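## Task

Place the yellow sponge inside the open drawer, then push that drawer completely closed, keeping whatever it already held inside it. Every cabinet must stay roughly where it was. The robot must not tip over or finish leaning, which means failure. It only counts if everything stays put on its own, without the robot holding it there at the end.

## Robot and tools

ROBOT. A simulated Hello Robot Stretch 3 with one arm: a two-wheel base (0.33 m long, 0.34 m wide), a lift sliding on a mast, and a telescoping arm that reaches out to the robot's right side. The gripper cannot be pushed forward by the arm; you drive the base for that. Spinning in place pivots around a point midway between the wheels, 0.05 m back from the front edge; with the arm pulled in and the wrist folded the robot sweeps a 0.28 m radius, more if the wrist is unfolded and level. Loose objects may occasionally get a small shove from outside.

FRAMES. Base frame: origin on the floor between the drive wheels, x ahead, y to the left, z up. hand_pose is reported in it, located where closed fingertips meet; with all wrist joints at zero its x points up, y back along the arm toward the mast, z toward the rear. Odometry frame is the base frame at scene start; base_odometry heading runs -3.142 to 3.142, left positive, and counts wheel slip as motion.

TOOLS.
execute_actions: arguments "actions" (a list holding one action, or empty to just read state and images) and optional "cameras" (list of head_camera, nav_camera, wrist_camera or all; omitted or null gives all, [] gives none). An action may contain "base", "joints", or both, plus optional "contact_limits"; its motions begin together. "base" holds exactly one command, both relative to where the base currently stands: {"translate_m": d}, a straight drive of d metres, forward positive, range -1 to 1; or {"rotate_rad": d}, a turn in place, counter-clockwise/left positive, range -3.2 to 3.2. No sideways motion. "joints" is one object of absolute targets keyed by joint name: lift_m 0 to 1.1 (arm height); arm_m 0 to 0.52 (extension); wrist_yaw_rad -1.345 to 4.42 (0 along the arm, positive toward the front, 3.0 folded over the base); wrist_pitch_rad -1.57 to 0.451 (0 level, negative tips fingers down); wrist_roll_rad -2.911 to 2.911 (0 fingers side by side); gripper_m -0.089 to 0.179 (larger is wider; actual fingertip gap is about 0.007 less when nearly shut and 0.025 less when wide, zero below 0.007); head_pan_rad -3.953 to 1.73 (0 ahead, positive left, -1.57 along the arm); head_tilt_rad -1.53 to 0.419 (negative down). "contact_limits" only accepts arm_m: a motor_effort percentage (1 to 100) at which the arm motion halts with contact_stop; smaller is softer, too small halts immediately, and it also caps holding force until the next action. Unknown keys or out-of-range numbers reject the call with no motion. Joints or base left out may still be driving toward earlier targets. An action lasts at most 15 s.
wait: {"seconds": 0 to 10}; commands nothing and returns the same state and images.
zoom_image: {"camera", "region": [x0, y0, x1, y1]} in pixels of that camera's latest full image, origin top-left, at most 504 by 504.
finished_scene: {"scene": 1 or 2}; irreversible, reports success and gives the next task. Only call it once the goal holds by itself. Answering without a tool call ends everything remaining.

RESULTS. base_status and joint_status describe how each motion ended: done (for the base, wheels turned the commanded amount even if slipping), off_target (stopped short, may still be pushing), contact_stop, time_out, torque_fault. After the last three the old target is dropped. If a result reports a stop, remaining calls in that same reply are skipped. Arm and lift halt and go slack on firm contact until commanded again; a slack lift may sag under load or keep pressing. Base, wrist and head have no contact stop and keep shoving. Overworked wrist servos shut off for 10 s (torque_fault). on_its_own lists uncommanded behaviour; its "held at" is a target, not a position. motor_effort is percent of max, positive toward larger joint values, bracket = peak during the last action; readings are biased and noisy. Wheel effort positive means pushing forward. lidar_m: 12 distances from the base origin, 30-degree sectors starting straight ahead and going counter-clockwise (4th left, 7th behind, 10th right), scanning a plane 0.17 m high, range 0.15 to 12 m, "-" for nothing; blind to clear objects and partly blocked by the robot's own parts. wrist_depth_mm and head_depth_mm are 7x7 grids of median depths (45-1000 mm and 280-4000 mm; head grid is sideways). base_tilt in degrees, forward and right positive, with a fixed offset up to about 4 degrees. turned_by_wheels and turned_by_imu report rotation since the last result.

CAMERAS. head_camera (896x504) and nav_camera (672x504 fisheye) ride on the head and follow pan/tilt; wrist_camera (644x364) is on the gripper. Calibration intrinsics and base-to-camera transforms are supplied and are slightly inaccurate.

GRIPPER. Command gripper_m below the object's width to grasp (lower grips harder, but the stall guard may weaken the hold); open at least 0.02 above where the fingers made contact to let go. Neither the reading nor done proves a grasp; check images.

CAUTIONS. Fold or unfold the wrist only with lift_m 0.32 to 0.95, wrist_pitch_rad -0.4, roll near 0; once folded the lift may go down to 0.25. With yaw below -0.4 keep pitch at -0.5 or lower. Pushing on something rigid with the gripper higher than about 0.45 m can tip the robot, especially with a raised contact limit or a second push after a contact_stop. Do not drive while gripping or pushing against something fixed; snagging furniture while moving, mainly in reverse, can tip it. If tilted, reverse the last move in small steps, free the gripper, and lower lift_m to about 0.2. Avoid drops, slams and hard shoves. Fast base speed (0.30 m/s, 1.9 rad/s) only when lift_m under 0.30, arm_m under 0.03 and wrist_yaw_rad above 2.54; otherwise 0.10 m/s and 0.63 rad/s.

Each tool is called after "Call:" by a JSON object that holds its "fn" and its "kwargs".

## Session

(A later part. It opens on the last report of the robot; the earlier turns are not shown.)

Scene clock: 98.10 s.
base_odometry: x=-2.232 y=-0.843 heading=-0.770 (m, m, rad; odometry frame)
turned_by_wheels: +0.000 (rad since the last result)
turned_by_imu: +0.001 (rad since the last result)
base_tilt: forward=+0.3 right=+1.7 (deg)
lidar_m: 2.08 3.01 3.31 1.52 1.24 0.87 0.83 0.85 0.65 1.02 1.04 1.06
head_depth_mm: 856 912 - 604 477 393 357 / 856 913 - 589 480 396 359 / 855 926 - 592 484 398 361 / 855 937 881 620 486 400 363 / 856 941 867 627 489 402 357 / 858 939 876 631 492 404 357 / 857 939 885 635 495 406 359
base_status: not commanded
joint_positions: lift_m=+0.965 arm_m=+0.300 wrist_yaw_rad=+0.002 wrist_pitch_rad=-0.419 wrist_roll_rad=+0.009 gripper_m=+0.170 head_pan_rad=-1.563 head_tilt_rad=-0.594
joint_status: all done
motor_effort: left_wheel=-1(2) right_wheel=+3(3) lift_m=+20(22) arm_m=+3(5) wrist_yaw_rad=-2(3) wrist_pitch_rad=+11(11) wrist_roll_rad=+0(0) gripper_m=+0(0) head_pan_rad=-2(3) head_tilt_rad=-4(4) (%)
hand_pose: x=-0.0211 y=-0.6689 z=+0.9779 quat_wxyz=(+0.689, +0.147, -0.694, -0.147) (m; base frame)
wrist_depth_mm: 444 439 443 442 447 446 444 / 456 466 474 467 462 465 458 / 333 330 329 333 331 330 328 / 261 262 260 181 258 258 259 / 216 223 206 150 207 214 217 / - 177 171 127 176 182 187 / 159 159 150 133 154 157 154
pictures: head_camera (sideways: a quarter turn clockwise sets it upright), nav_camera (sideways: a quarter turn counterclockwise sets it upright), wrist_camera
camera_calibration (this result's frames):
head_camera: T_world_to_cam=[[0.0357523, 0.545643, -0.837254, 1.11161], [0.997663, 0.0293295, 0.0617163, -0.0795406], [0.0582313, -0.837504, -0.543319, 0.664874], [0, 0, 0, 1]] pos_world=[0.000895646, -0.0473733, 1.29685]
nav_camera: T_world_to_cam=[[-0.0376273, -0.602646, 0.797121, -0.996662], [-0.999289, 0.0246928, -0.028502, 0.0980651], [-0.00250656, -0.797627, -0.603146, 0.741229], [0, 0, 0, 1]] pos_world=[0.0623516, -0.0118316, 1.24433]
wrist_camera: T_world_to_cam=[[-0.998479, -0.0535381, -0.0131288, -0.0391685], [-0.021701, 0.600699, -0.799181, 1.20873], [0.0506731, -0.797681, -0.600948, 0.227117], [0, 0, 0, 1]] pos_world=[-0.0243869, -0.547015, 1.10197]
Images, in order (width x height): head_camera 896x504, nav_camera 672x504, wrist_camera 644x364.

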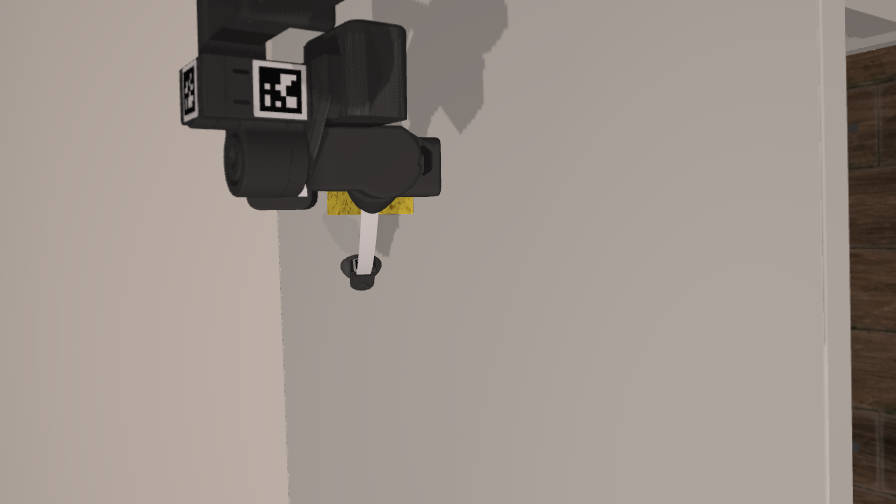

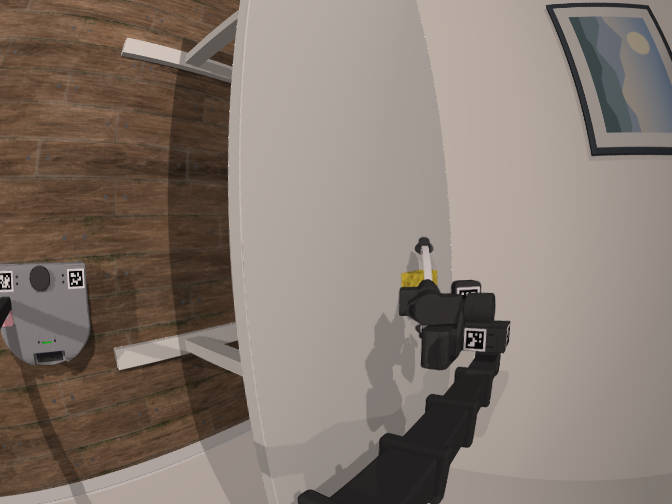

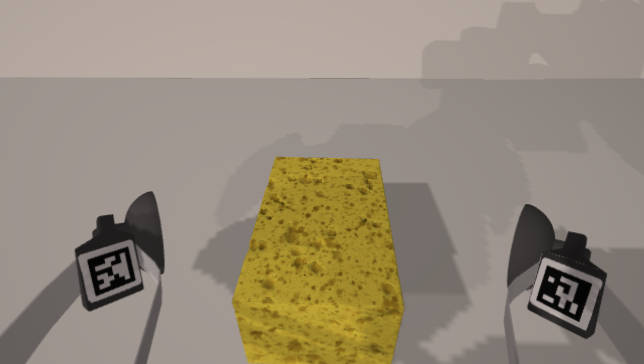

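Call:
{"fn": "execute_actions", "kwargs": {"actions": [{"joints":{"arm_m":0.31,"lift_m":0.945,"gripper_m":0.12}}], "cameras": ["wrist_camera"]}}

Call:
{"fn": "execute_actions", "kwargs": {"actions": [{"joints":{"gripper_m":0.02}}], "cameras": ["wrist_camera"]}}

Call:
{"fn": "execute_actions", "kwargs": {"actions": [{"joints":{"lift_m":1.0,"arm_m":0.28,"head_pan_rad":1.5,"head_tilt_rad":-0.5}}]}}

Scene clock: 107.63 s.
base_odometry: x=-2.232 y=-0.843 heading=-0.770 (m, m, rad; odometry frame)
turned_by_wheels: +0.000 (rad since the last result)
turned_by_imu: +0.001 (rad since the last result)
base_tilt: forward=+0.2 right=+1.7 (deg)
lidar_m: 2.07 3.01 3.28 1.52 1.23 0.87 0.83 0.85 0.65 1.02 1.05 1.06
head_depth_mm: 854 925 - 586 478 393 358 / 854 927 - 587 480 396 359 / 855 941 - 573 483 398 361 / 858 939 883 622 486 400 362 / 856 939 868 625 489 402 357 / 857 940 875 632 492 404 357 / 856 939 887 636 496 406 359
base_status: not commanded
joint_positions: lift_m=+0.945 arm_m=+0.310 wrist_yaw_rad=+0.002 wrist_pitch_rad=-0.395 wrist_roll_rad=+0.009 gripper_m=+0.120 head_pan_rad=-1.563 head_tilt_rad=-0.594
joint_status: all done
motor_effort: left_wheel=-1(2) right_wheel=+2(2) lift_m=+18(21) arm_m=+5(6) wrist_yaw_rad=-3(2) wrist_pitch_rad=-3(11) wrist_roll_rad=+0(0) gripper_m=-3(97) head_pan_rad=-3(3) head_tilt_rad=-4(4) (%)
hand_pose: x=-0.0211 y=-0.6818 z=+0.9633 quat_wxyz=(+0.690, +0.139, -0.696, -0.139) (m; base frame)
wrist_depth_mm: 433 435 432 431 437 428 427 / 437 440 438 440 431 433 433 / 311 310 310 310 311 307 305 / 238 240 240 158 228 239 237 / 195 199 139 129 188 203 194 / 165 160 112 109 154 - 164 / - 143 117 110 116 142 143
pictures: wrist_camera
camera_calibration (this result's frames):
wrist_camera: T_world_to_cam=[[-0.998479, -0.0538397, -0.0119035, -0.0414283], [-0.0216665, 0.581602, -0.813185, 1.20533], [0.0507047, -0.81169, -0.581883, 0.180186], [0, 0, 0, 1]] pos_world=[-0.0243864, -0.556994, 1.08451]
Images, in order (width x height): wrist_camera 644x364.

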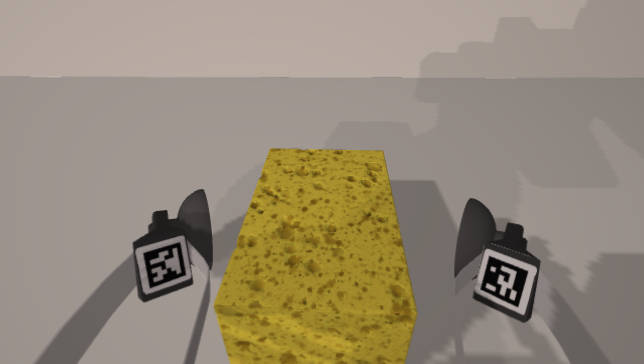

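Scene clock: 109.13 s.
base_odometry: x=-2.232 y=-0.843 heading=-0.770 (m, m, rad; odometry frame)
turned_by_wheels: +0.000 (rad since the last result)
turned_by_imu: +0.000 (rad since the last result)
base_tilt: forward=+0.4 right=+1.8 (deg)
lidar_m: 2.07 3.00 3.29 1.51 1.23 0.87 0.83 0.85 0.65 1.02 1.05 1.06
head_depth_mm: 852 927 - 585 478 394 358 / 856 925 - 588 480 396 359 / 856 936 - 573 484 398 361 / 854 938 861 621 486 399 363 / 856 940 866 626 490 402 357 / 856 941 876 631 493 404 358 / 857 939 885 635 495 406 359
base_status: not commanded
joint_positions: lift_m=+0.945 arm_m=+0.310 wrist_yaw_rad=+0.002 wrist_pitch_rad=-0.390 wrist_roll_rad=+0.009 gripper_m=+0.021 head_pan_rad=-1.563 head_tilt_rad=-0.594
joint_status: all done
motor_effort: left_wheel=-2(1) right_wheel=+2(2) lift_m=+18(19) arm_m=+5(5) wrist_yaw_rad=-3(3) wrist_pitch_rad=-6(6) wrist_roll_rad=+0(0) gripper_m=-26(100) head_pan_rad=-2(3) head_tilt_rad=-4(4) (%)
hand_pose: x=-0.0211 y=-0.6824 z=+0.9645 quat_wxyz=(+0.691, +0.137, -0.696, -0.137) (m; base frame)
wrist_depth_mm: 436 436 434 431 427 429 430 / 454 457 451 457 457 453 456 / 315 314 312 314 312 313 311 / 243 242 242 160 232 241 239 / 198 197 130 130 135 196 197 / 166 166 117 110 110 168 165 / 144 143 136 111 114 143 144
pictures: wrist_camera
camera_calibration (this result's frames):
wrist_camera: T_world_to_cam=[[-0.998479, -0.0538959, -0.0116462, -0.0417336], [-0.0216596, 0.5776, -0.816033, 1.2066], [0.0507077, -0.814539, -0.577888, 0.174549], [0, 0, 0, 1]] pos_world=[-0.0243865, -0.557005, 1.08501]
Images, in order (width x height): wrist_camera 644x364.

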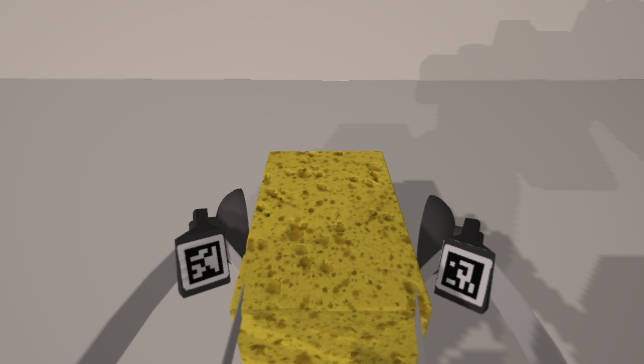

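Scene clock: 111.17 s.
base_odometry: x=-2.232 y=-0.843 heading=-0.770 (m, m, rad; odometry frame)
turned_by_wheels: +0.000 (rad since the last result)
turned_by_imu: +0.001 (rad since the last result)
base_tilt: forward=+0.3 right=+1.8 (deg)
lidar_m: 2.07 3.00 3.29 1.52 1.23 0.87 0.83 0.85 0.64 1.02 1.04 1.06
head_depth_mm: 3315 3582 3745 2634 1982 1591 1330 / 3294 3549 3693 2681 2003 1602 1333 / 3239 3544 3749 2704 2003 1612 1341 / 3225 3501 3777 2584 2030 1614 1348 / 3228 3484 3664 2384 2041 1627 1356 / 3164 3428 3654 1663 1807 1634 1357 / 3164 3342 3420 1623 - - -
base_status: not commanded
joint_positions: lift_m=+1.000 arm_m=+0.280 wrist_yaw_rad=+0.002 wrist_pitch_rad=-0.416 wrist_roll_rad=+0.009 gripper_m=+0.028 head_pan_rad=+1.493 head_tilt_rad=-0.507
joint_status: all done
on_its_own: gripper_m is held at +0.027, not at your +0.020, by its stall guard, which is not easing now
motor_effort: left_wheel=-1(2) right_wheel=+2(2) lift_m=+37(38) arm_m=-3(4) wrist_yaw_rad=-2(2) wrist_pitch_rad=+9(9) wrist_roll_rad=+0(0) gripper_m=-24(26) head_pan_rad=+3(34) head_tilt_rad=+4(16) (%)
hand_pose: x=-0.0211 y=-0.6500 z=+1.0129 quat_wxyz=(+0.689, +0.146, -0.695, -0.146) (m; base frame)
wrist_depth_mm: 466 458 468 466 458 464 460 / 505 496 499 504 506 502 498 / 415 412 410 416 413 409 410 / 323 325 321 161 309 319 321 / 264 264 131 131 136 263 264 / 226 224 118 110 110 227 224 / 195 195 185 111 114 195 196
pictures: head_camera (sideways: a quarter turn clockwise sets it upright), nav_camera (sideways: a quarter turn counterclockwise sets it upright), wrist_camera
camera_calibration (this result's frames):
head_camera: T_world_to_cam=[[-0.0765239, -0.466527, -0.88119, 1.16959], [-0.996922, 0.050924, 0.0596135, -0.0646429], [0.0170624, 0.88304, -0.468988, 0.568411], [0, 0, 0, 1]] pos_world=[0.015359, 0.0470072, 1.30106]
nav_camera: T_world_to_cam=[[0.0835233, 0.526401, 0.846124, -1.06129], [0.993711, -0.107544, -0.0311857, 0.089405], [0.0745792, 0.843408, -0.532073, 0.648293], [0, 0, 0, 1]] pos_world=[-0.0485494, 0.0215035, 1.24571]
wrist_camera: T_world_to_cam=[[-0.998479, -0.0535812, -0.0129731, -0.0378795], [-0.0216986, 0.598286, -0.800989, 1.22557], [0.0506795, -0.799489, -0.598539, 0.25963], [0, 0, 0, 1]] pos_world=[-0.0243865, -0.527702, 1.13658]
Images, in order (width x height): head_camera 896x504, nav_camera 672x504, wrist_camera 644x364.

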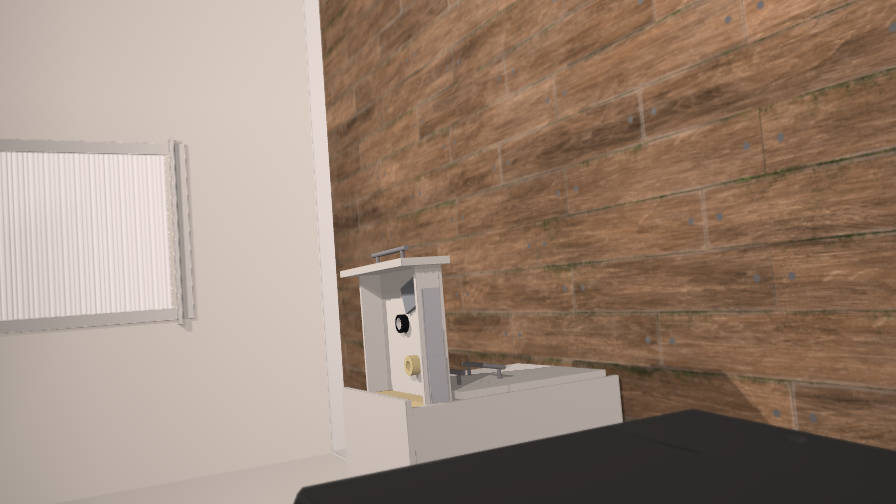

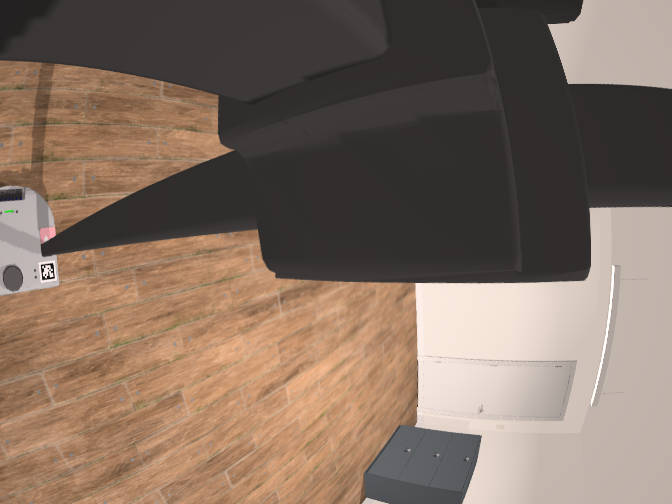

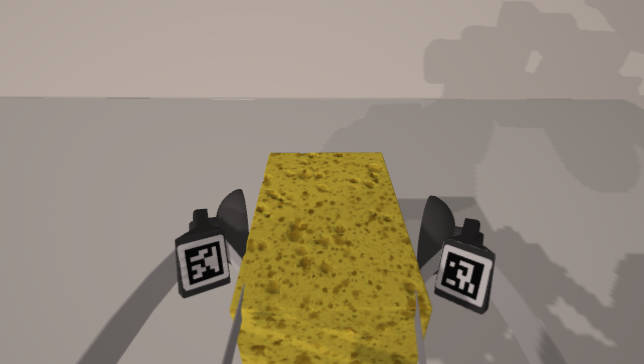

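Call:
{"fn": "execute_actions", "kwargs": {"actions": [{"base":{"rotate_rad":1.285},"joints":{"arm_m":0.0,"head_pan_rad":0.3,"head_tilt_rad":-0.6}}], "cameras": ["wrist_camera"]}}

Call:
{"fn": "execute_actions", "kwargs": {"actions": [{"base":{"translate_m":1.0},"joints":{"lift_m":0.85}}], "cameras": ["nav_camera"]}}

Call:
{"fn": "execute_actions", "kwargs": {"actions": [{"base":{"translate_m":0.77}}], "cameras": ["nav_camera"]}}

Call:
{"fn": "execute_actions", "kwargs": {"actions": [{"base":{"rotate_rad":-2.855},"joints":{"head_pan_rad":-1.57,"head_tilt_rad":-0.8,"wrist_pitch_rad":-0.9}}]}}

Scene clock: 132.87 s.
base_odometry: x=-2.232 y=-0.843 heading=+0.515 (m, m, rad; odometry frame)
turned_by_wheels: +1.285 (rad since the last result)
turned_by_imu: +1.293 (rad since the last result)
base_tilt: forward=+0.3 right=+1.7 (deg)
lidar_m: 3.73 1.52 1.00 0.83 0.83 0.92 0.65 1.02 1.08 1.06 2.93 3.24
head_depth_mm: 3201 3518 3131 2279 1804 1486 1264 / 3207 3550 3144 2280 1813 1490 1267 / 3235 3510 3057 2326 1824 1499 1274 / 3219 3556 1915 2355 1837 1506 1276 / 3234 3539 1837 1797 1843 1514 1285 / 3170 3422 1662 1724 1844 1526 1284 / 2532 2524 1682 1722 1840 1529 1295
base_status: done
joint_positions: lift_m=+1.000 arm_m=+0.000 wrist_yaw_rad=+0.002 wrist_pitch_rad=-0.416 wrist_roll_rad=+0.009 gripper_m=+0.028 head_pan_rad=+0.307 head_tilt_rad=-0.593
joint_status: all done
on_its_own: gripper_m is held at +0.027, not at your +0.020, by its stall guard, which is not easing now
motor_effort: left_wheel=-2(6) right_wheel=+2(10) lift_m=+38(37) arm_m=-3(6) wrist_yaw_rad=-1(3) wrist_pitch_rad=+9(9) wrist_roll_rad=+0(0) gripper_m=-24(24) head_pan_rad=-3(31) head_tilt_rad=-5(18) (%)
hand_pose: x=-0.0212 y=-0.3700 z=+1.0128 quat_wxyz=(+0.689, +0.146, -0.695, -0.146) (m; base frame)
wrist_depth_mm: - - - - - 907 814 / - - - 617 564 562 558 / - - - - 413 412 411 / - - - 162 309 322 323 / - - 131 130 136 264 265 / - - 117 110 109 228 225 / - - - 111 114 207 195
pictures: wrist_camera
camera_calibration (this result's frames):
wrist_camera: T_world_to_cam=[[-0.998493, -0.0533273, -0.0129917, -0.0228189], [-0.0215537, 0.598643, -0.800726, 1.05781], [0.0504779, -0.799239, -0.59889, 0.483917], [0, 0, 0, 1]] pos_world=[-0.0244119, -0.247702, 1.13653]
Images, in order (width x height): wrist_camera 644x364.

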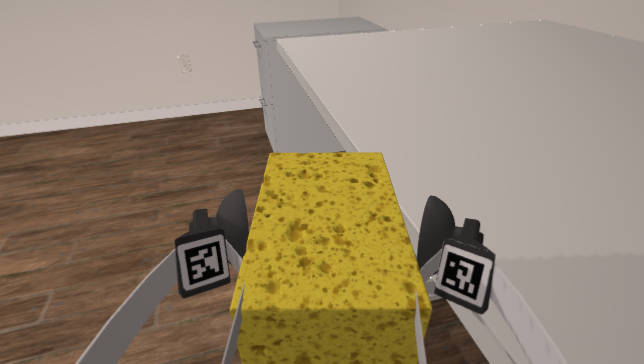

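Scene clock: 144.27 s.
base_odometry: x=-1.362 y=-0.350 heading=+0.515 (m, m, rad; odometry frame)
turned_by_wheels: +0.000 (rad since the last result)
turned_by_imu: +0.006 (rad since the last result)
base_tilt: forward=+0.2 right=+1.8 (deg)
lidar_m: 2.81 2.68 0.79 0.98 1.16 1.29 1.64 1.61 2.14 2.25 2.60 2.41
head_depth_mm: 2399 2625 2829 2274 1801 1489 1261 / 2398 2656 2860 2307 1814 1489 1268 / 2400 2640 2854 2327 1825 1497 1279 / 2390 2641 2872 2329 1830 1509 1279 / 2419 2644 2885 2363 1834 1511 1284 / 2412 2628 2877 2378 1070 1412 1289 / 2418 2638 2885 2399 1116 953 1294
base_status: done
joint_positions: lift_m=+0.850 arm_m=+0.000 wrist_yaw_rad=+0.002 wrist_pitch_rad=-0.417 wrist_roll_rad=+0.009 gripper_m=+0.028 head_pan_rad=+0.307 head_tilt_rad=-0.593
joint_status: all done
on_its_own: gripper_m is held at +0.027, not at your +0.020, by its stall guard, which is not easing now
motor_effort: left_wheel=-2(2) right_wheel=+2(9) lift_m=+21(34) arm_m=-4(3) wrist_yaw_rad=-2(2) wrist_pitch_rad=+9(10) wrist_roll_rad=+0(0) gripper_m=-23(24) head_pan_rad=-3(2) head_tilt_rad=-5(5) (%)
hand_pose: x=-0.0212 y=-0.3699 z=+0.8633 quat_wxyz=(+0.689, +0.146, -0.695, -0.147) (m; base frame)
wrist_depth_mm: - - - - - - - / - - - - - - - / - - - - - - - / - - - 162 - - - / - - 131 130 136 - - / - - 117 110 110 - - / - - - 110 114 - -
pictures: nav_camera (sideways: a quarter turn counterclockwise sets it upright)
camera_calibration (this result's frames):
nav_camera: T_world_to_cam=[[0.586026, 0.141573, 0.797829, -1.00139], [0.271276, -0.962078, -0.02854, 0.0903641], [0.763533, 0.233157, -0.602208, 0.735336], [0, 0, 0, 1]] pos_world=[0.000872495, 0.0572587, 1.24434]
Images, in order (width x height): nav_camera 672x504.

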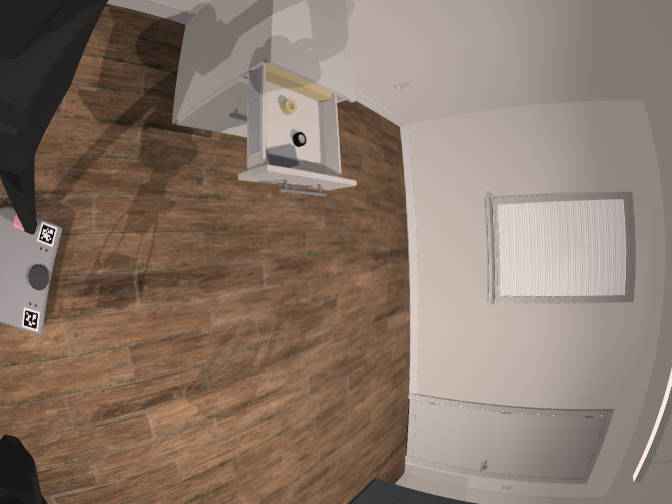

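Scene clock: 153.37 s.
base_odometry: x=-0.691 y=+0.029 heading=+0.515 (m, m, rad; odometry frame)
turned_by_wheels: +0.000 (rad since the last result)
turned_by_imu: +0.005 (rad since the last result)
base_tilt: forward=+0.3 right=+1.8 (deg)
lidar_m: 2.08 2.07 1.71 0.82 0.82 1.57 2.40 2.26 2.47 2.36 1.91 2.06
head_depth_mm: 1769 1944 2145 2285 1795 1485 1266 / 1771 1940 2151 2275 1808 1493 1266 / 1778 1914 2149 2279 1817 1501 1275 / 1771 1912 2155 2288 1821 1500 1277 / 1762 1918 2147 2294 1844 1515 1283 / 1769 1944 2170 2301 1845 1521 1285 / 1776 1959 2151 2308 1860 1536 1298
base_status: done
joint_positions: lift_m=+0.850 arm_m=+0.000 wrist_yaw_rad=+0.002 wrist_pitch_rad=-0.417 wrist_roll_rad=+0.009 gripper_m=+0.028 head_pan_rad=+0.307 head_tilt_rad=-0.593
joint_status: not commanded
on_its_own: gripper_m is held at +0.027, not at your +0.020, by its stall guard, which is not easing now
motor_effort: left_wheel=-2(3) right_wheel=+2(8) lift_m=+21(21) arm_m=-3(3) wrist_yaw_rad=-3(2) wrist_pitch_rad=+10(10) wrist_roll_rad=+0(0) gripper_m=-23(23) head_pan_rad=-2(3) head_tilt_rad=-5(5) (%)
hand_pose: x=-0.0212 y=-0.3699 z=+0.8633 quat_wxyz=(+0.689, +0.146, -0.695, -0.147) (m; base frame)
wrist_depth_mm: - - - - - - - / - - - - - - - / - - - - - - - / - - - 162 - - - / - - 131 131 136 - - / - - 117 110 110 - - / - - 990 111 114 - -
pictures: nav_camera (sideways: a quarter turn counterclockwise sets it upright)
camera_calibration (this result's frames):
nav_camera: T_world_to_cam=[[0.586084, 0.141588, 0.797784, -1.00133], [0.271268, -0.962081, -0.0285375, 0.090361], [0.763492, 0.233138, -0.602268, 0.735414], [0, 0, 0, 1]] pos_world=[0.000868769, 0.0572575, 1.24434]
Images, in order (width x height): nav_camera 672x504.

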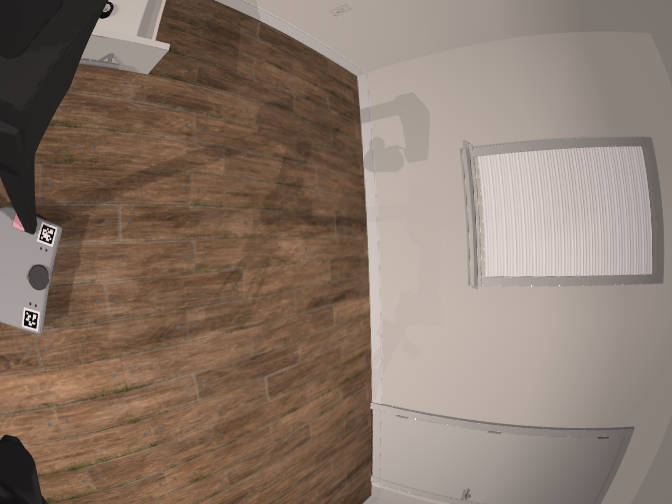

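Scene clock: 158.93 s.
base_odometry: x=-0.691 y=+0.029 heading=-2.340 (m, m, rad; odometry frame)
turned_by_wheels: -2.855 (rad since the last result)
turned_by_imu: -2.868 (rad since the last result)
base_tilt: forward=+0.1 right=+1.8 (deg)
lidar_m: 2.26 2.48 2.46 2.01 1.91 2.18 2.07 2.07 1.47 0.82 1.45 1.93
head_depth_mm: 1240 1404 1588 1733 856 - - / 1242 1350 1094 1041 923 - - / 1246 1350 1103 1059 917 - 1147 / 1248 1358 1108 1063 829 1337 1171 / 1244 1387 1196 1080 858 1335 1178 / 1250 1408 1626 1784 1545 1338 1181 / 1245 1416 1634 1809 1559 1348 1188
base_status: done
joint_positions: lift_m=+0.850 arm_m=+0.000 wrist_yaw_rad=+0.002 wrist_pitch_rad=-0.908 wrist_roll_rad=+0.009 gripper_m=+0.028 head_pan_rad=-1.563 head_tilt_rad=-0.790
joint_status: all done
on_its_own: gripper_m is held at +0.027, not at your +0.020, by its stall guard, which is not easing now
motor_effort: left_wheel=+1(4) right_wheel=-3(7) lift_m=+21(21) arm_m=-3(3) wrist_yaw_rad=-3(3) wrist_pitch_rad=+5(9) wrist_roll_rad=+0(0) gripper_m=-22(22) head_pan_rad=-2(34) head_tilt_rad=-6(30) (%)
hand_pose: x=-0.0214 y=-0.2840 z=+0.7723 quat_wxyz=(+0.633, +0.309, -0.638, -0.311) (m; base frame)
wrist_depth_mm: - - 636 597 590 - - / - - 557 552 539 - - / - - 456 438 437 - - / - - - 161 - - - / - - 130 130 136 - 980 / 970 949 118 110 110 922 931 / 915 881 863 110 115 851 852
pictures: head_camera (sideways: a quarter turn clockwise sets it upright), nav_camera (sideways: a quarter turn counterclockwise sets it upright), wrist_camera
camera_calibration (this result's frames):
head_camera: T_world_to_cam=[[0.0345501, 0.698486, -0.71479, 0.95198], [0.997757, 0.0169221, 0.0647637, -0.0834924], [0.0573322, -0.715424, -0.696334, 0.863929], [0, 0, 0, 1]] pos_world=[0.000883165, -0.0454556, 1.28746]
nav_camera: T_world_to_cam=[[-0.036491, -0.746565, 0.664311, -0.823578], [-0.999328, 0.0295833, -0.0216473, 0.089135], [-0.00349139, -0.664654, -0.747143, 0.92853], [0, 0, 0, 1]] pos_world=[0.0622637, -0.000339842, 1.24279]
wrist_camera: T_world_to_cam=[[-0.998532, -0.0406704, -0.035771, -0.000390722], [-0.0217313, 0.905771, -0.42321, 0.609481], [0.0496125, -0.421811, -0.905325, 0.752403], [0, 0, 0, 1]] pos_world=[-0.0244739, -0.234694, 0.939094]
Images, in order (width x height): head_camera 896x504, nav_camera 672x504, wrist_camera 644x364.

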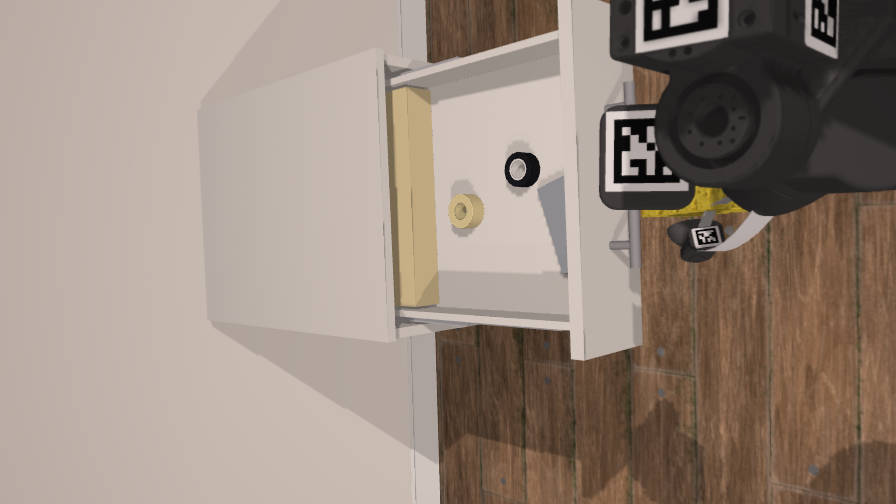

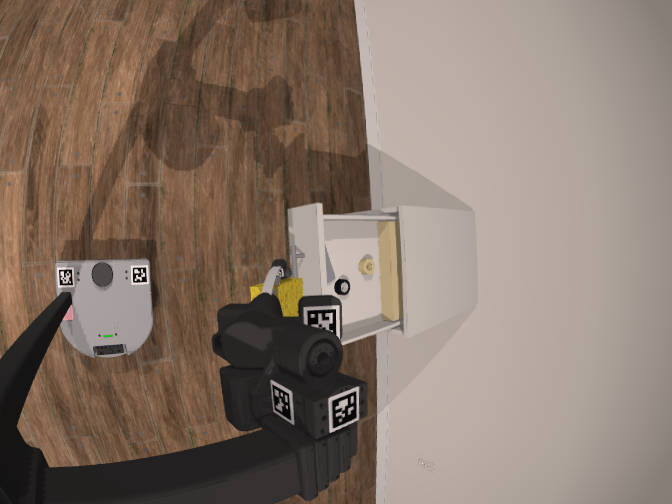

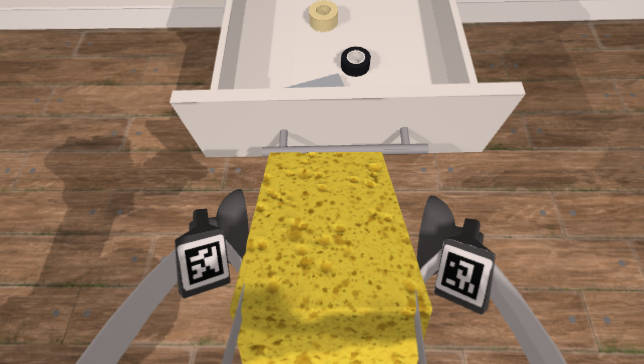

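Call:
{"fn": "execute_actions", "kwargs": {"actions": [{"base":{"translate_m":0.095},"joints":{"arm_m":0.43}}], "cameras": []}}

Call:
{"fn": "execute_actions", "kwargs": {"actions": [{"joints":{"lift_m":0.72}}]}}

Scene clock: 176.27 s.
base_odometry: x=-0.758 y=-0.039 heading=-2.340 (m, m, rad; odometry frame)
turned_by_wheels: +0.000 (rad since the last result)
turned_by_imu: +0.002 (rad since the last result)
base_tilt: forward=+0.3 right=+1.8 (deg)
lidar_m: 2.17 2.40 2.46 2.36 1.94 2.27 2.17 2.06 0.86 0.81 1.45 1.93
head_depth_mm: 1237 1352 - 1049 815 1308 1157 / 1240 - 1059 1059 826 1316 1164 / 1239 1352 775 1055 821 1324 1164 / 1238 1352 1148 1064 880 1327 1172 / 1242 1409 1612 1781 1551 1337 1177 / 1242 1404 1625 1779 1554 1346 1181 / 1243 1410 1618 1813 1564 1350 1189
base_status: done
joint_positions: lift_m=+0.850 arm_m=+0.430 wrist_yaw_rad=+0.001 wrist_pitch_rad=-0.908 wrist_roll_rad=+0.009 gripper_m=+0.028 head_pan_rad=-1.563 head_tilt_rad=-0.790
joint_status: all done
on_its_own: gripper_m is held at +0.027, not at your +0.020, by its stall guard, which is not easing now
motor_effort: left_wheel=+1(5) right_wheel=-3(6) lift_m=+21(21) arm_m=+4(5) wrist_yaw_rad=-3(2) wrist_pitch_rad=+5(5) wrist_roll_rad=+0(0) gripper_m=-23(23) head_pan_rad=-2(2) head_tilt_rad=-7(6) (%)
hand_pose: x=-0.0214 y=-0.7132 z=+0.7722 quat_wxyz=(+0.633, +0.309, -0.638, -0.312) (m; base frame)
wrist_depth_mm: 919 896 851 426 421 412 848 / - - 408 389 381 384 387 / - - 364 361 352 348 345 / - - 347 161 335 401 396 / - - 131 130 136 428 961 / 940 948 117 110 110 405 394 / 903 895 867 111 114 379 361
pictures: none
No camera images: the call's "cameras" was empty. Leave "cameras" out to get every camera's image.

Scene clock: 178.27 s.
base_odometry: x=-0.758 y=-0.039 heading=-2.340 (m, m, rad; odometry frame)
turned_by_wheels: +0.000 (rad since the last result)
turned_by_imu: +0.001 (rad since the last result)
base_tilt: forward=+0.1 right=+1.8 (deg)
lidar_m: 2.17 2.40 2.46 2.35 1.94 2.27 2.17 2.07 0.86 0.81 1.45 1.93
head_depth_mm: 1239 1374 1118 1058 - 1285 1145 / 1242 1353 - 1028 824 1306 1155 / 1242 1352 1180 1016 823 1322 1164 / 1236 1355 1148 1060 880 1327 1168 / 1243 1412 1617 1775 1540 1339 1175 / 1243 1407 1617 1796 1561 1346 1184 / 1243 1412 1624 1807 1557 1346 1187
base_status: not commanded
joint_positions: lift_m=+0.720 arm_m=+0.430 wrist_yaw_rad=+0.001 wrist_pitch_rad=-0.909 wrist_roll_rad=+0.009 gripper_m=+0.028 head_pan_rad=-1.563 head_tilt_rad=-0.790
joint_status: all done
on_its_own: gripper_m is held at +0.027, not at your +0.020, by its stall guard, which is not easing now
motor_effort: left_wheel=+1(1) right_wheel=-3(3) lift_m=+22(22) arm_m=+5(4) wrist_yaw_rad=-2(2) wrist_pitch_rad=+5(5) wrist_roll_rad=+0(0) gripper_m=-23(24) head_pan_rad=-2(3) head_tilt_rad=-6(6) (%)
hand_pose: x=-0.0214 y=-0.7132 z=+0.6421 quat_wxyz=(+0.633, +0.309, -0.638, -0.312) (m; base frame)
wrist_depth_mm: 904 873 239 235 231 230 226 / - - 220 219 218 217 213 / - - 294 296 297 298 297 / 960 939 316 161 313 314 310 / 889 856 131 131 136 294 291 / 832 824 117 110 110 276 272 / 760 755 205 111 114 252 257
pictures: head_camera (sideways: a quarter turn clockwise sets it upright), nav_camera (sideways: a quarter turn counterclockwise sets it upright), wrist_camera
camera_calibration (this result's frames):
head_camera: T_world_to_cam=[[0.0346311, 0.698555, -0.714718, 0.951886], [0.997759, 0.0167989, 0.0647647, -0.0834937], [0.0572481, -0.715359, -0.696408, 0.864025], [0, 0, 0, 1]] pos_world=[0.000877843, -0.0454535, 1.28745]
nav_camera: T_world_to_cam=[[-0.0365777, -0.746629, 0.664234, -0.823478], [-0.999324, 0.0297023, -0.0216435, 0.08913], [-0.00356962, -0.664577, -0.747211, 0.928619], [0, 0, 0, 1]] pos_world=[0.0622637, -0.000340341, 1.24279]
wrist_camera: T_world_to_cam=[[-0.998538, -0.0404851, -0.0358053, -0.0223663], [-0.021592, 0.906143, -0.422419, 0.942864], [0.0495464, -0.421029, -0.905693, 0.454372], [0, 0, 0, 1]] pos_world=[-0.0244878, -0.663971, 0.809005]
Images, in order (width x height): head_camera 896x504, nav_camera 672x504, wrist_camera 644x364.

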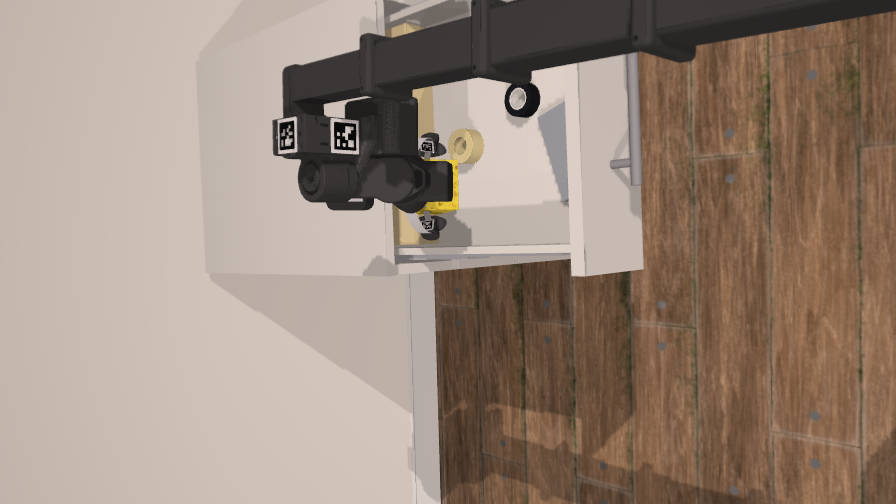

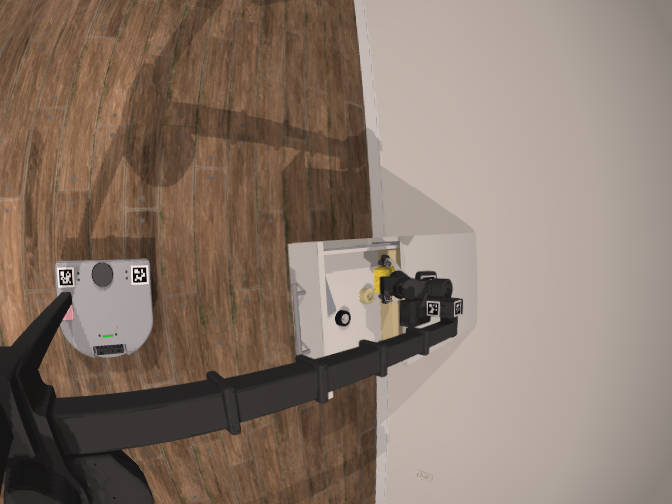

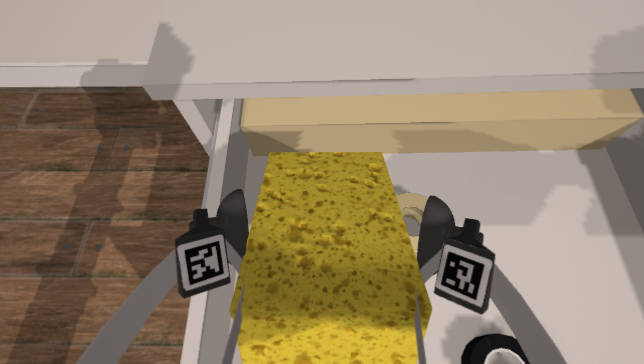

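Call:
{"fn": "execute_actions", "kwargs": {"actions": [{"base":{"translate_m":-0.008},"joints":{"arm_m":0.395}}], "cameras": []}}

Call:
{"fn": "execute_actions", "kwargs": {"actions": [{"joints":{"lift_m":0.66}}], "cameras": ["wrist_camera","head_camera"]}}

Scene clock: 189.60 s.
base_odometry: x=-0.752 y=-0.034 heading=-2.340 (m, m, rad; odometry frame)
turned_by_wheels: +0.000 (rad since the last result)
turned_by_imu: +0.001 (rad since the last result)
base_tilt: forward=+0.3 right=+1.8 (deg)
lidar_m: 2.17 2.40 2.46 2.35 1.94 2.26 2.16 2.07 0.86 0.81 1.44 1.92
head_depth_mm: 1237 1373 1118 1039 - 1284 1150 / 1236 1350 1169 1013 823 1313 1163 / 1244 1355 1171 1015 825 1328 1167 / 1242 1361 1112 1083 851 1333 1174 / 1246 1415 1622 1793 1537 1335 1174 / 1245 1408 1629 1800 1554 1343 1184 / 1248 1413 1623 1806 1561 1351 1182
base_status: done
joint_positions: lift_m=+0.720 arm_m=+0.395 wrist_yaw_rad=+0.001 wrist_pitch_rad=-0.909 wrist_roll_rad=+0.009 gripper_m=+0.028 head_pan_rad=-1.563 head_tilt_rad=-0.790
joint_status: all done
on_its_own: gripper_m is held at +0.027, not at your +0.020, by its stall guard, which is not easing now
motor_effort: left_wheel=+1(4) right_wheel=-3(11) lift_m=+21(22) arm_m=-4(4) wrist_yaw_rad=-3(3) wrist_pitch_rad=+5(5) wrist_roll_rad=+0(0) gripper_m=-23(23) head_pan_rad=-2(2) head_tilt_rad=-6(7) (%)
hand_pose: x=-0.0214 y=-0.6788 z=+0.6421 quat_wxyz=(+0.633, +0.309, -0.638, -0.312) (m; base frame)
wrist_depth_mm: 965 900 239 235 233 233 230 / - - 308 313 312 309 304 / - - 341 339 338 336 325 / 967 946 295 161 298 317 310 / 883 863 131 131 136 295 290 / 828 817 118 110 110 277 275 / 772 744 208 111 114 252 257
pictures: none
No camera images: the call's "cameras" was empty. Leave "cameras" out to get every camera's image.

Scene clock: 190.97 s.
base_odometry: x=-0.752 y=-0.034 heading=-2.340 (m, m, rad; odometry frame)
turned_by_wheels: +0.000 (rad since the last result)
turned_by_imu: +0.000 (rad since the last result)
base_tilt: forward=+0.3 right=+1.8 (deg)
lidar_m: 2.17 2.41 2.46 2.35 1.94 2.27 2.16 2.06 0.86 0.81 1.44 1.93
head_depth_mm: 1242 1378 1083 1038 - - 1145 / 1240 1355 1121 - 825 1311 1161 / 1241 1351 1102 - 826 1315 1165 / 1245 1353 1112 1077 852 1328 1169 / 1237 1403 1620 1788 1537 1334 1177 / 1241 1408 1619 1785 1552 1340 1179 / 1239 1407 1628 1810 1560 1349 1190
base_status: not commanded
joint_positions: lift_m=+0.660 arm_m=+0.395 wrist_yaw_rad=+0.001 wrist_pitch_rad=-0.909 wrist_roll_rad=+0.009 gripper_m=+0.028 head_pan_rad=-1.563 head_tilt_rad=-0.790
joint_status: all done
on_its_own: gripper_m is held at +0.027, not at your +0.020, by its stall guard, which is not easing now
motor_effort: left_wheel=+1(1) right_wheel=-3(3) lift_m=+21(22) arm_m=-3(3) wrist_yaw_rad=-2(3) wrist_pitch_rad=+5(5) wrist_roll_rad=+0(0) gripper_m=-23(24) head_pan_rad=-2(3) head_tilt_rad=-7(6) (%)
hand_pose: x=-0.0214 y=-0.6788 z=+0.5821 quat_wxyz=(+0.633, +0.309, -0.638, -0.312) (m; base frame)
wrist_depth_mm: 929 916 259 257 256 253 249 / - - 268 288 287 281 281 / 965 949 268 273 264 267 268 / 863 862 249 161 230 250 247 / 800 799 131 131 136 232 230 / 753 744 117 110 110 201 214 / 715 176 204 110 114 198 201
pictures: head_camera (sideways: a quarter turn clockwise sets it upright), wrist_camera
camera_calibration (this result's frames):
head_camera: T_world_to_cam=[[0.0346311, 0.698555, -0.714718, 0.951886], [0.997759, 0.0167988, 0.0647647, -0.0834937], [0.0572481, -0.715359, -0.696408, 0.864026], [0, 0, 0, 1]] pos_world=[0.000877843, -0.0454535, 1.28745]
wrist_camera: T_world_to_cam=[[-0.998538, -0.0404819, -0.0358088, -0.0231203], [-0.0215922, 0.906182, -0.422336, 0.886369], [0.0495462, -0.420945, -0.905732, 0.414561], [0, 0, 0, 1]] pos_world=[-0.0244878, -0.62964, 0.748998]
Images, in order (width x height): head_camera 896x504, wrist_camera 644x364.

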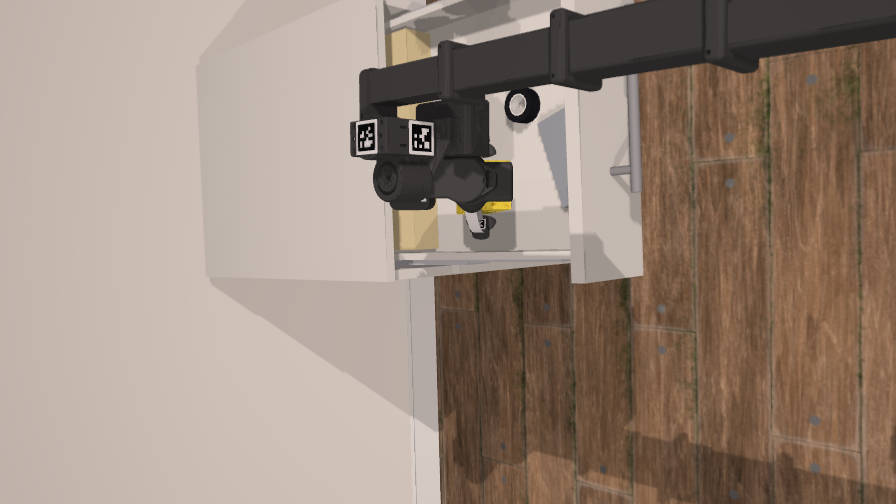

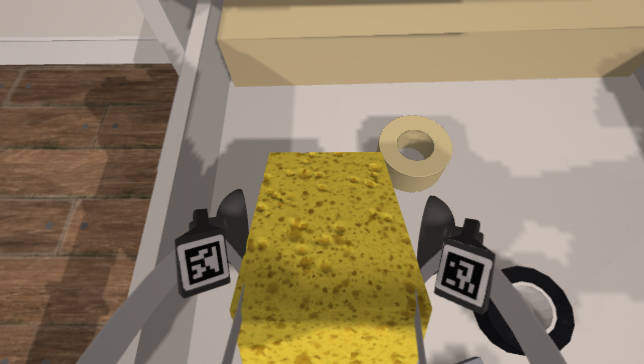

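Call:
{"fn": "execute_actions", "kwargs": {"actions": [{"joints":{"lift_m":0.645}}], "cameras": []}}

Call:
{"fn": "execute_actions", "kwargs": {"actions": [{"joints":{"gripper_m":0.085}}], "cameras": ["wrist_camera"]}}

Call:
{"fn": "execute_actions", "kwargs": {"actions": [{"joints":{"lift_m":0.78}}], "cameras": ["wrist_camera"]}}

Scene clock: 197.10 s.
base_odometry: x=-0.752 y=-0.034 heading=-2.340 (m, m, rad; odometry frame)
turned_by_wheels: +0.000 (rad since the last result)
turned_by_imu: +0.001 (rad since the last result)
base_tilt: forward=+0.3 right=+1.8 (deg)
lidar_m: 2.17 2.40 2.47 2.35 1.93 2.26 2.16 2.07 0.86 0.81 1.44 1.93
head_depth_mm: 1238 1379 1087 1039 915 - 1139 / 1235 1351 1112 - 826 1316 1161 / 1243 1356 1102 - 823 1325 1164 / 1244 1361 1114 1083 851 1336 1171 / 1241 1408 1620 1782 1547 1337 1180 / 1245 1406 1627 1792 1555 1342 1182 / 1243 1405 1627 1819 1566 1350 1183
base_status: not commanded
joint_positions: lift_m=+0.645 arm_m=+0.395 wrist_yaw_rad=+0.001 wrist_pitch_rad=-0.909 wrist_roll_rad=+0.009 gripper_m=+0.028 head_pan_rad=-1.563 head_tilt_rad=-0.790
joint_status: all done
on_its_own: gripper_m is held at +0.027, not at your +0.020, by its stall guard, which is not easing now
motor_effort: left_wheel=+1(1) right_wheel=-3(4) lift_m=+21(21) arm_m=-4(3) wrist_yaw_rad=-2(2) wrist_pitch_rad=+5(5) wrist_roll_rad=+0(0) gripper_m=-23(23) head_pan_rad=-2(2) head_tilt_rad=-7(6) (%)
hand_pose: x=-0.0214 y=-0.6788 z=+0.5671 quat_wxyz=(+0.633, +0.309, -0.638, -0.312) (m; base frame)
wrist_depth_mm: 945 915 243 241 241 242 243 / - - 269 275 270 268 268 / 942 917 253 257 228 249 249 / 873 194 235 161 227 233 229 / 783 178 130 131 136 217 213 / 754 170 117 110 110 188 201 / 688 175 190 111 115 188 186
pictures: none
No camera images: the call's "cameras" was empty. Leave "cameras" out to get every camera's image.

Scene clock: 198.17 s.
base_odometry: x=-0.752 y=-0.034 heading=-2.340 (m, m, rad; odometry frame)
turned_by_wheels: +0.000 (rad since the last result)
turned_by_imu: +0.000 (rad since the last result)
base_tilt: forward=+0.3 right=+1.9 (deg)
lidar_m: 2.17 2.41 2.46 2.35 1.94 2.27 2.16 2.07 0.85 0.81 1.45 1.93
head_depth_mm: 1238 1382 1089 1043 916 - 1141 / 1241 1351 1112 - 826 1323 1162 / 1239 1353 1103 - 822 1321 1167 / 1240 1358 1112 1083 853 1327 1173 / 1240 1408 1625 1778 1552 1334 1174 / 1236 1412 1624 1793 1555 1346 1182 / 1243 1408 1631 1802 1563 1350 1191
base_status: not commanded
joint_positions: lift_m=+0.645 arm_m=+0.395 wrist_yaw_rad=+0.001 wrist_pitch_rad=-0.909 wrist_roll_rad=+0.009 gripper_m=+0.085 head_pan_rad=-1.563 head_tilt_rad=-0.790
joint_status: all done
motor_effort: left_wheel=+1(1) right_wheel=-3(3) lift_m=+21(21) arm_m=-3(4) wrist_yaw_rad=-2(3) wrist_pitch_rad=+5(5) wrist_roll_rad=+0(0) gripper_m=-5(83) head_pan_rad=-3(3) head_tilt_rad=-6(6) (%)
hand_pose: x=-0.0214 y=-0.6788 z=+0.5671 quat_wxyz=(+0.633, +0.309, -0.638, -0.312) (m; base frame)
wrist_depth_mm: 933 931 241 242 240 242 242 / - - 265 273 272 271 269 / 926 902 254 257 229 251 248 / 858 194 233 164 228 232 230 / 807 177 140 132 137 217 215 / 759 176 118 110 110 188 201 / 701 169 190 110 113 187 186
pictures: wrist_camera
camera_calibration (this result's frames):
wrist_camera: T_world_to_cam=[[-0.998538, -0.040481, -0.0358095, -0.0236561], [-0.021592, 0.90619, -0.422318, 0.880028], [0.049546, -0.420928, -0.90574, 0.400997], [0, 0, 0, 1]] pos_world=[-0.0244878, -0.629639, 0.734004]
Images, in order (width x height): wrist_camera 644x364.

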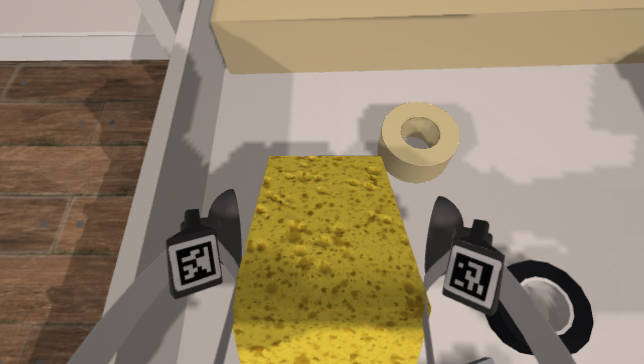

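Scene clock: 200.23 s.
base_odometry: x=-0.752 y=-0.034 heading=-2.340 (m, m, rad; odometry frame)
turned_by_wheels: +0.000 (rad since the last result)
turned_by_imu: +0.001 (rad since the last result)
base_tilt: forward=+0.3 right=+1.8 (deg)
lidar_m: 2.18 2.41 2.47 2.35 1.93 2.26 2.16 2.07 0.85 0.81 1.45 1.92
head_depth_mm: 1240 1377 1359 - 812 1295 1153 / 1241 1351 - 1054 825 1321 1164 / 1243 1351 - 1019 823 1323 1164 / 1233 1354 1113 1080 851 1332 1171 / 1244 1404 1626 1788 1542 1337 1176 / 1243 1406 1623 1793 1548 1344 1179 / 1242 1410 1621 1812 1562 1348 1184
base_status: not commanded
joint_positions: lift_m=+0.780 arm_m=+0.395 wrist_yaw_rad=+0.001 wrist_pitch_rad=-0.909 wrist_roll_rad=+0.009 gripper_m=+0.085 head_pan_rad=-1.563 head_tilt_rad=-0.790
joint_status: all done
motor_effort: left_wheel=+1(1) right_wheel=-3(3) lift_m=+38(40) arm_m=-3(3) wrist_yaw_rad=-3(3) wrist_pitch_rad=+6(5) wrist_roll_rad=+0(0) gripper_m=-4(6) head_pan_rad=-3(2) head_tilt_rad=-6(6) (%)
hand_pose: x=-0.0214 y=-0.6788 z=+0.7014 quat_wxyz=(+0.633, +0.309, -0.638, -0.312) (m; base frame)
wrist_depth_mm: 976 936 326 320 320 314 308 / - - 296 292 290 285 287 / - - 368 367 368 364 358 / - - 399 164 386 383 349 / 944 957 140 131 137 357 333 / 907 883 118 110 110 334 322 / 828 812 260 110 113 308 309
pictures: wrist_camera
camera_calibration (this result's frames):
wrist_camera: T_world_to_cam=[[-0.998538, -0.0404805, -0.0358102, -0.0188456], [-0.0215922, 0.906198, -0.422301, 0.936738], [0.0495461, -0.420911, -0.905748, 0.522664], [0, 0, 0, 1]] pos_world=[-0.0244878, -0.629638, 0.868313]
Images, in order (width x height): wrist_camera 644x364.

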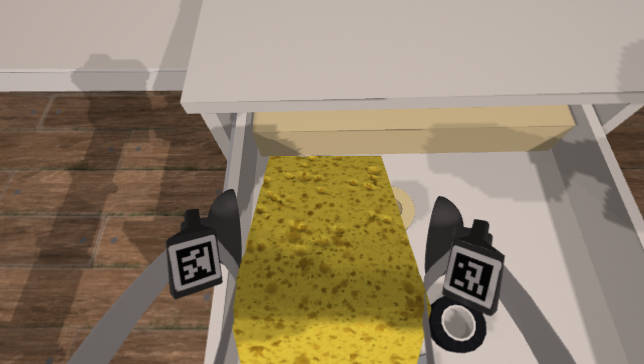

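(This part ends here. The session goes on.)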